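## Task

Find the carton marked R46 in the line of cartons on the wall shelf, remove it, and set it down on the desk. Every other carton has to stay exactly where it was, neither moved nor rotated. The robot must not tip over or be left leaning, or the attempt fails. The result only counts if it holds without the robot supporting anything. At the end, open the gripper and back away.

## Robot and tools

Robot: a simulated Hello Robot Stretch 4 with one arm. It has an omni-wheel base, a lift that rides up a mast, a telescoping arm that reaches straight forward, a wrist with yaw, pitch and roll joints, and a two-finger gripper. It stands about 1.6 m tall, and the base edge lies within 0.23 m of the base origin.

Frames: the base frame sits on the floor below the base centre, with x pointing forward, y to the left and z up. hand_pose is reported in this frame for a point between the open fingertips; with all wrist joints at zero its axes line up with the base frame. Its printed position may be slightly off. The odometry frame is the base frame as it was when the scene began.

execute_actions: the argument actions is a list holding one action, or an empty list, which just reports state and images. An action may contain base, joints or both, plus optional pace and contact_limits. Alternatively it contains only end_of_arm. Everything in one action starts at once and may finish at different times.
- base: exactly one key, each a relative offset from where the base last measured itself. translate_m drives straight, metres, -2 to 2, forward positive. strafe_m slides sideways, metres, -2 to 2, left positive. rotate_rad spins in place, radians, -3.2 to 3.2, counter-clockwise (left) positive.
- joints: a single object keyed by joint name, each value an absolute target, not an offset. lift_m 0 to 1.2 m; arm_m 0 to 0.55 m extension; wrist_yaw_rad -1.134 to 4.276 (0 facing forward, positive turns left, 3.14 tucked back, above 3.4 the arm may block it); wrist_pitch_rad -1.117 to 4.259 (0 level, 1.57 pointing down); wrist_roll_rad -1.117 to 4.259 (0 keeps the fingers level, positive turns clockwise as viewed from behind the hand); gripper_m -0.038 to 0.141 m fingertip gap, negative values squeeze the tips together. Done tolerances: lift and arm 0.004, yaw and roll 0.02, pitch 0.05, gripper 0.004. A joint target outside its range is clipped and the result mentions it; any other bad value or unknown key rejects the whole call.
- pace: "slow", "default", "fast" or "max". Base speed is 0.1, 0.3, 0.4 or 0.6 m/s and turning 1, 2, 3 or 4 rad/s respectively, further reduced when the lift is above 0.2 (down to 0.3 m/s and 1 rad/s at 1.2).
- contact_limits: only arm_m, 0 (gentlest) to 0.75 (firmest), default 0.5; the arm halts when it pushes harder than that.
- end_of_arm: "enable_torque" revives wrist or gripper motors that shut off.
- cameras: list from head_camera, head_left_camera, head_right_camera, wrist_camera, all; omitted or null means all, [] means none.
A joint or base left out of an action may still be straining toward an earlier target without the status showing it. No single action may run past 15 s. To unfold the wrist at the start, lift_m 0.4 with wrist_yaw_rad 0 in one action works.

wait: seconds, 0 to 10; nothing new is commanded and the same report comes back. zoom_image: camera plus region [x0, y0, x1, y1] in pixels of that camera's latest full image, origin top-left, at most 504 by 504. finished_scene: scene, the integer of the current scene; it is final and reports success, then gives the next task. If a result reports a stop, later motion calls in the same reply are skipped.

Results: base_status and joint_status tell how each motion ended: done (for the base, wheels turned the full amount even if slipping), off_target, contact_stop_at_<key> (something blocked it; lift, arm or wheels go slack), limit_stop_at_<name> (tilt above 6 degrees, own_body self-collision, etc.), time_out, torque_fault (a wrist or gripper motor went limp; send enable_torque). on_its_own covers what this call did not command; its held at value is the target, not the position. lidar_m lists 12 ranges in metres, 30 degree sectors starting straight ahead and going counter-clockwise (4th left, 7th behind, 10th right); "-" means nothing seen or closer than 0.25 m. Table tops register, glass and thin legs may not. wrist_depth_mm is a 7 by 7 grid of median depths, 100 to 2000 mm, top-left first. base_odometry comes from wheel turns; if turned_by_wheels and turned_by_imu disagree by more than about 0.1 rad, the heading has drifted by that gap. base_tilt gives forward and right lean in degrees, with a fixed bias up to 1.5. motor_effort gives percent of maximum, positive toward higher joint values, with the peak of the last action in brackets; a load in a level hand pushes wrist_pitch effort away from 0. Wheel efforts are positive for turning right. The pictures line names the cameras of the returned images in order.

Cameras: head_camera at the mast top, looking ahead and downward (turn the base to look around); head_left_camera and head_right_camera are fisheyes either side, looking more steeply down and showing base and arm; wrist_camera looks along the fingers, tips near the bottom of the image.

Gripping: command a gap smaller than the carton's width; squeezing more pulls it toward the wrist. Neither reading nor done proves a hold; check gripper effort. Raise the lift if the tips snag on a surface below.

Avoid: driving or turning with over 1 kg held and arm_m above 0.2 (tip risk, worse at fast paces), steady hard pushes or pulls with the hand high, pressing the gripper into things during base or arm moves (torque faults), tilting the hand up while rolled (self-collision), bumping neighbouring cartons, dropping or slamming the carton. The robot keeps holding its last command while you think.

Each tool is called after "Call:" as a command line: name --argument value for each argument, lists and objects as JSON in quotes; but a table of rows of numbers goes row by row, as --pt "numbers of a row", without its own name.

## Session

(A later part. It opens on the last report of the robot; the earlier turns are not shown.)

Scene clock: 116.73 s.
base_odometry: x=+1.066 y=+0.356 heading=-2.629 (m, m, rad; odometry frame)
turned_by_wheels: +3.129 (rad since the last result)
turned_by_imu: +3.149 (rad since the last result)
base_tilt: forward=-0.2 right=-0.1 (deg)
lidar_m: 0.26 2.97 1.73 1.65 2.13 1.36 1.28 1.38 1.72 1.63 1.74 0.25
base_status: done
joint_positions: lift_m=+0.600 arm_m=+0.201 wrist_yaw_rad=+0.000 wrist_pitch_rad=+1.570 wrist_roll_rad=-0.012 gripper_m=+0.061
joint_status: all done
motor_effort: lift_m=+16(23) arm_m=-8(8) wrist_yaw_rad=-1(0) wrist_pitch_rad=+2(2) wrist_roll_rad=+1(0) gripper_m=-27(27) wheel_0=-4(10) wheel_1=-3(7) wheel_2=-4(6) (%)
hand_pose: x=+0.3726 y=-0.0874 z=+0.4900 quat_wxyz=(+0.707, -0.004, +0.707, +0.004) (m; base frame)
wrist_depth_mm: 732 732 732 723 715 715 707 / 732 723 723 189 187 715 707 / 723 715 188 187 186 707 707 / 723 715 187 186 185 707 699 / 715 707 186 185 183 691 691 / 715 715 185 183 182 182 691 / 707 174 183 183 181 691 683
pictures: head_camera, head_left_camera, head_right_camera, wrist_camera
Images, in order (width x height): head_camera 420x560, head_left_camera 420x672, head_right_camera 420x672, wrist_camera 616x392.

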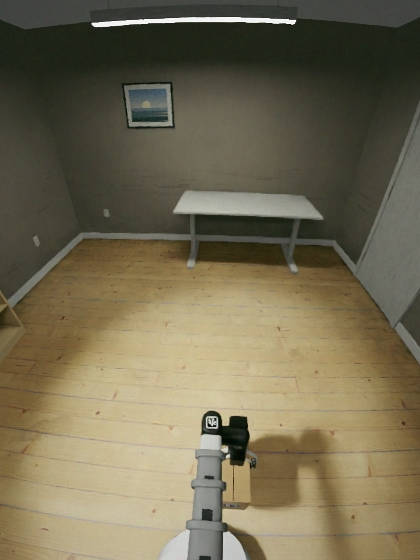

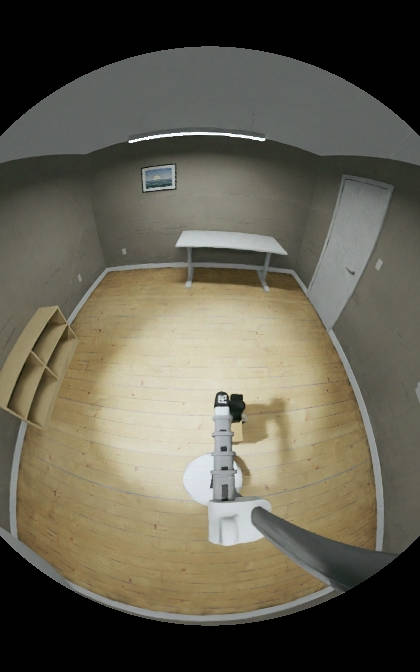

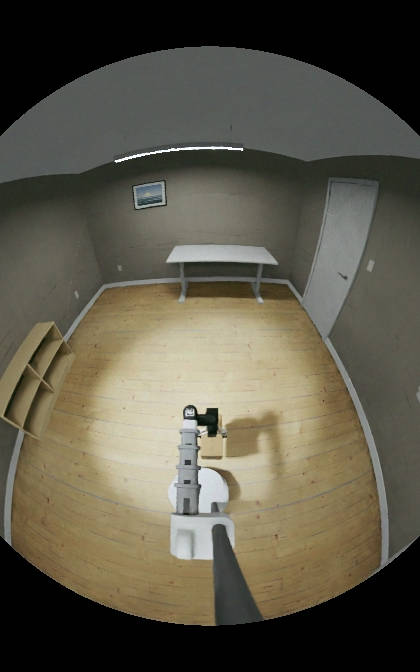

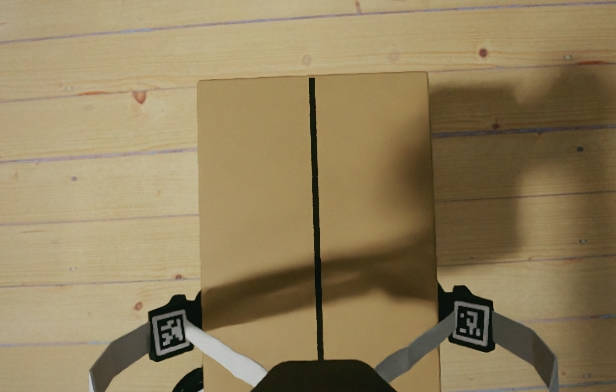

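Call:
execute_actions --actions '[{"base": {"translate_m": 2.0}, "joints": {"lift_m": 1.05, "arm_m": 0.5}, "pace": "max"}]'

Scene clock: 132.37 s.
base_odometry: x=-0.677 y=-0.625 heading=-2.629 (m, m, rad; odometry frame)
turned_by_wheels: +0.001 (rad since the last result)
turned_by_imu: -0.015 (rad since the last result)
base_tilt: forward=-0.2 right=-0.1 (deg)
lidar_m: 0.36 0.39 0.56 2.07 1.84 2.40 3.62 2.41 1.73 1.59 0.57 0.39
base_status: done
joint_positions: lift_m=+1.050 arm_m=+0.499 wrist_yaw_rad=+0.000 wrist_pitch_rad=+1.570 wrist_roll_rad=-0.012 gripper_m=+0.061
joint_status: all done
motor_effort: lift_m=+23(27) arm_m=+8(9) wrist_yaw_rad=-1(0) wrist_pitch_rad=+2(0) wrist_roll_rad=+1(0) gripper_m=-27(25) wheel_0=+3(9) wheel_1=+2(9) wheel_2=+3(16) (%)
hand_pose: x=+0.6698 y=-0.0874 z=+0.9394 quat_wxyz=(+0.707, -0.004, +0.707, +0.004) (m; base frame)
wrist_depth_mm: 455 449 449 445 445 442 436 / 455 452 449 188 187 436 439 / 449 449 188 187 186 439 436 / 449 445 187 186 185 436 430 / 445 439 186 185 184 430 430 / 442 436 185 183 182 182 430 / 442 175 184 183 181 424 421
pictures: head_camera, head_left_camera, head_right_camera, wrist_camera
Images, in order (width x height): head_camera 420x560, head_left_camera 420x672, head_right_camera 420x672, wrist_camera 616x392.

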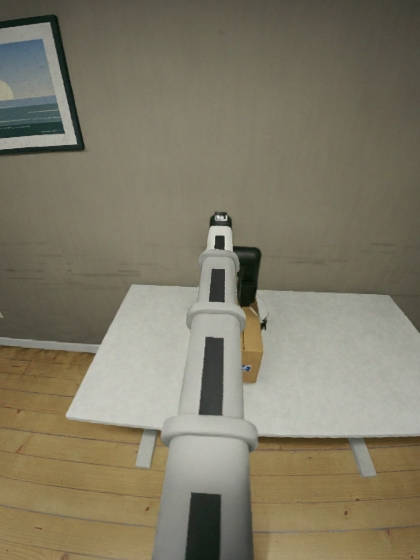

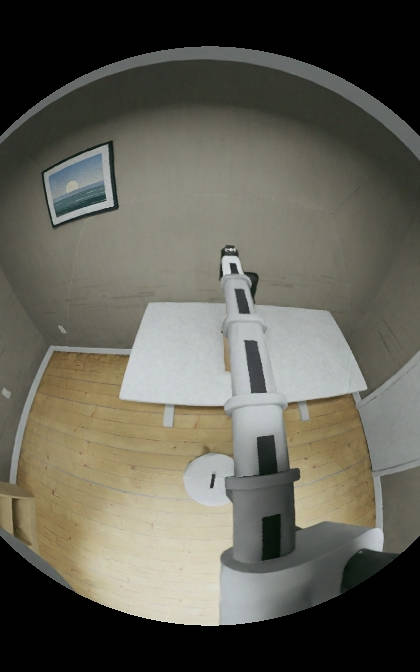

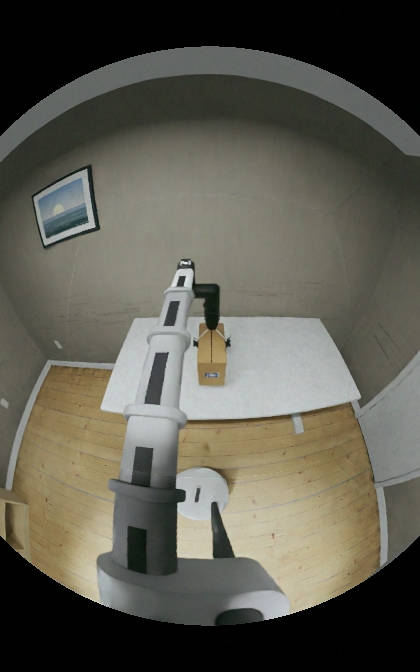

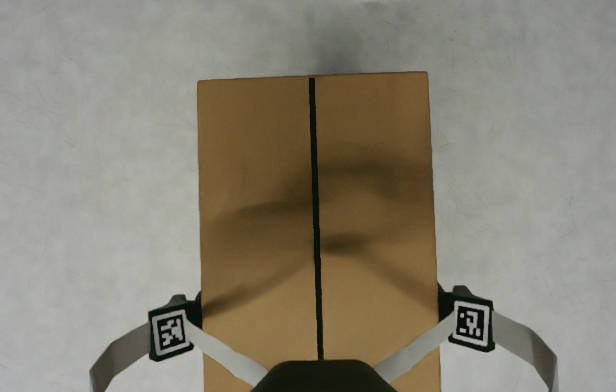

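Call:
execute_actions --actions '[{"joints": {"lift_m": 0.986}}]' --cameras '["wrist_camera"]'

Scene clock: 136.47 s.
base_odometry: x=-0.677 y=-0.625 heading=-2.629 (m, m, rad; odometry frame)
turned_by_wheels: +0.000 (rad since the last result)
turned_by_imu: -0.001 (rad since the last result)
base_tilt: forward=-0.2 right=+0.0 (deg)
lidar_m: 0.37 0.40 0.56 2.07 1.81 2.37 3.64 2.38 1.71 1.60 0.59 0.40
base_status: not commanded
joint_positions: lift_m=+0.986 arm_m=+0.499 wrist_yaw_rad=+0.000 wrist_pitch_rad=+1.570 wrist_roll_rad=-0.012 gripper_m=+0.061
joint_status: all done
motor_effort: lift_m=+15(22) arm_m=+8(8) wrist_yaw_rad=-1(1) wrist_pitch_rad=+2(2) wrist_roll_rad=+2(1) gripper_m=-25(27) wheel_0=+2(3) wheel_1=+3(2) wheel_2=+3(3) (%)
hand_pose: x=+0.6698 y=-0.0874 z=+0.8761 quat_wxyz=(+0.707, -0.004, +0.707, +0.004) (m; base frame)
wrist_depth_mm: 389 389 387 382 382 377 375 / 389 384 384 188 187 377 375 / 384 382 188 186 186 375 373 / 384 379 186 186 185 373 370 / 382 379 186 184 183 368 366 / 377 375 185 183 183 182 366 / 377 174 183 183 181 366 366
pictures: wrist_camera
Images, in order (width x height): wrist_camera 616x392.

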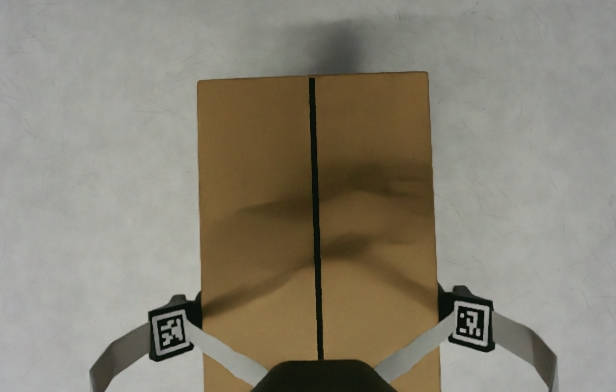

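Call:
execute_actions --actions '[{"joints": {"gripper_m": 0.14}}]' --cameras '["head_right_camera", "wrist_camera"]'

Scene clock: 139.47 s.
base_odometry: x=-0.677 y=-0.625 heading=-2.629 (m, m, rad; odometry frame)
turned_by_wheels: +0.000 (rad since the last result)
turned_by_imu: -0.001 (rad since the last result)
base_tilt: forward=-0.2 right=+0.0 (deg)
lidar_m: 0.36 0.39 0.55 2.08 1.82 2.39 3.65 2.39 1.72 1.60 0.55 0.40
base_status: not commanded
joint_positions: lift_m=+0.986 arm_m=+0.499 wrist_yaw_rad=+0.000 wrist_pitch_rad=+1.570 wrist_roll_rad=-0.012 gripper_m=+0.140
joint_status: all done
motor_effort: lift_m=+15(15) arm_m=+8(8) wrist_yaw_rad=-1(1) wrist_pitch_rad=+1(1) wrist_roll_rad=+0(1) gripper_m=-1(23) wheel_0=+3(2) wheel_1=+2(2) wheel_2=+3(3) (%)
hand_pose: x=+0.6697 y=-0.0874 z=+0.8761 quat_wxyz=(+0.707, -0.004, +0.707, +0.004) (m; base frame)
wrist_depth_mm: 392 387 384 382 382 379 375 / 387 384 382 200 199 375 373 / 384 382 200 198 198 375 373 / 384 382 199 197 196 370 373 / 379 377 198 196 195 370 368 / 379 377 196 195 194 204 364 / 377 375 195 149 193 366 366
pictures: head_right_camera, wrist_camera
Images, in order (width x height): head_right_camera 420x672, wrist_camera 616x392.

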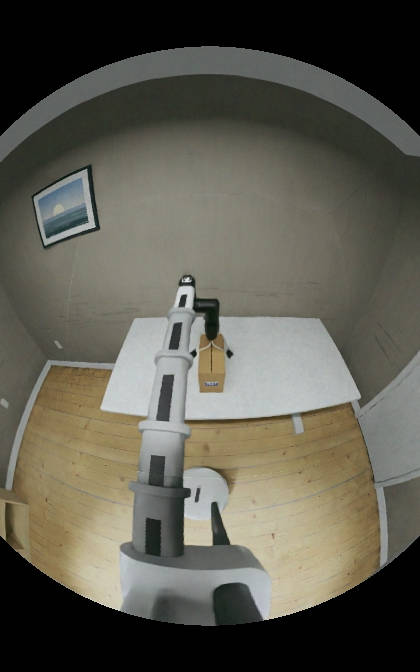

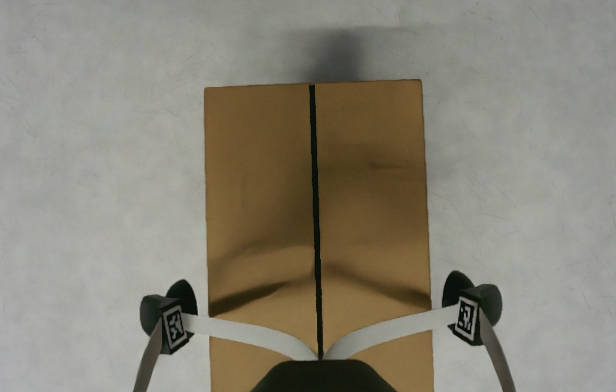

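Call:
execute_actions --actions '[{"base": {"translate_m": -0.3}, "joints": {"lift_m": 1.14, "arm_m": 0.2}, "pace": "fast"}]'

Scene clock: 143.73 s.
base_odometry: x=-0.416 y=-0.478 heading=-2.629 (m, m, rad; odometry frame)
turned_by_wheels: +0.000 (rad since the last result)
turned_by_imu: +0.000 (rad since the last result)
base_tilt: forward=-0.2 right=-0.1 (deg)
lidar_m: 0.68 0.71 2.07 1.74 1.76 2.89 3.31 2.37 1.72 1.58 1.01 0.73
base_status: done
joint_positions: lift_m=+1.140 arm_m=+0.201 wrist_yaw_rad=+0.000 wrist_pitch_rad=+1.570 wrist_roll_rad=-0.012 gripper_m=+0.140
joint_status: all done
motor_effort: lift_m=+24(26) arm_m=-8(9) wrist_yaw_rad=+0(2) wrist_pitch_rad=+1(1) wrist_roll_rad=+0(1) gripper_m=-1(0) wheel_0=-5(7) wheel_1=-4(9) wheel_2=+2(14) (%)
hand_pose: x=+0.3725 y=-0.0874 z=+1.0294 quat_wxyz=(+0.707, -0.004, +0.707, +0.004) (m; base frame)
wrist_depth_mm: 554 549 544 554 1229 1229 1229 / 1255 1281 1281 1255 1255 1255 1229 / 1255 1255 1255 1255 1229 1205 1205 / 1255 1255 1281 1229 1229 1229 1205 / 1255 1255 1255 1229 1255 1229 1205 / 1255 1255 1025 1025 1229 204 1205 / 1255 1255 1229 149 1205 1229 1205
pictures: head_camera, head_left_camera, head_right_camera, wrist_camera
Images, in order (width x height): head_camera 420x560, head_left_camera 420x672, head_right_camera 420x672, wrist_camera 616x392.

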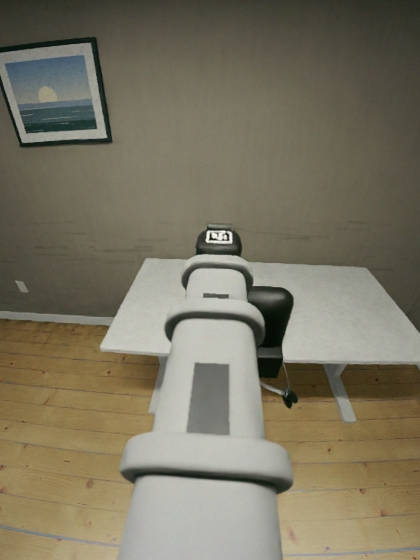

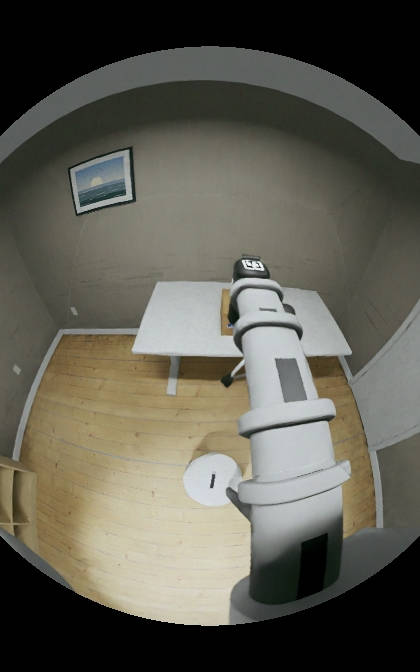

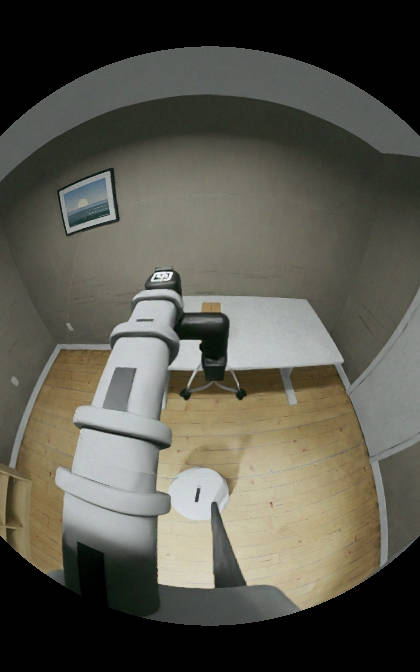

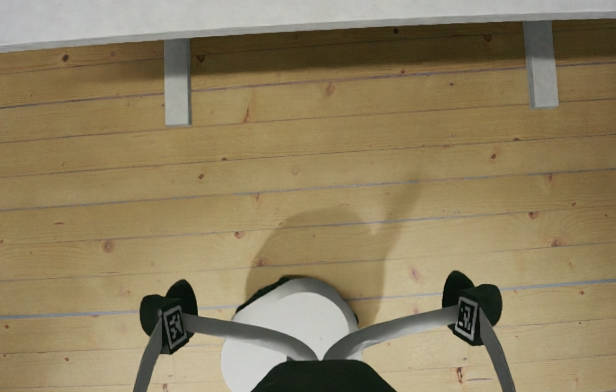

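The carton is standing upright on the desk and the robot is clear.

Call:
finished_scene --scene 2

The scene is finished: the task was done.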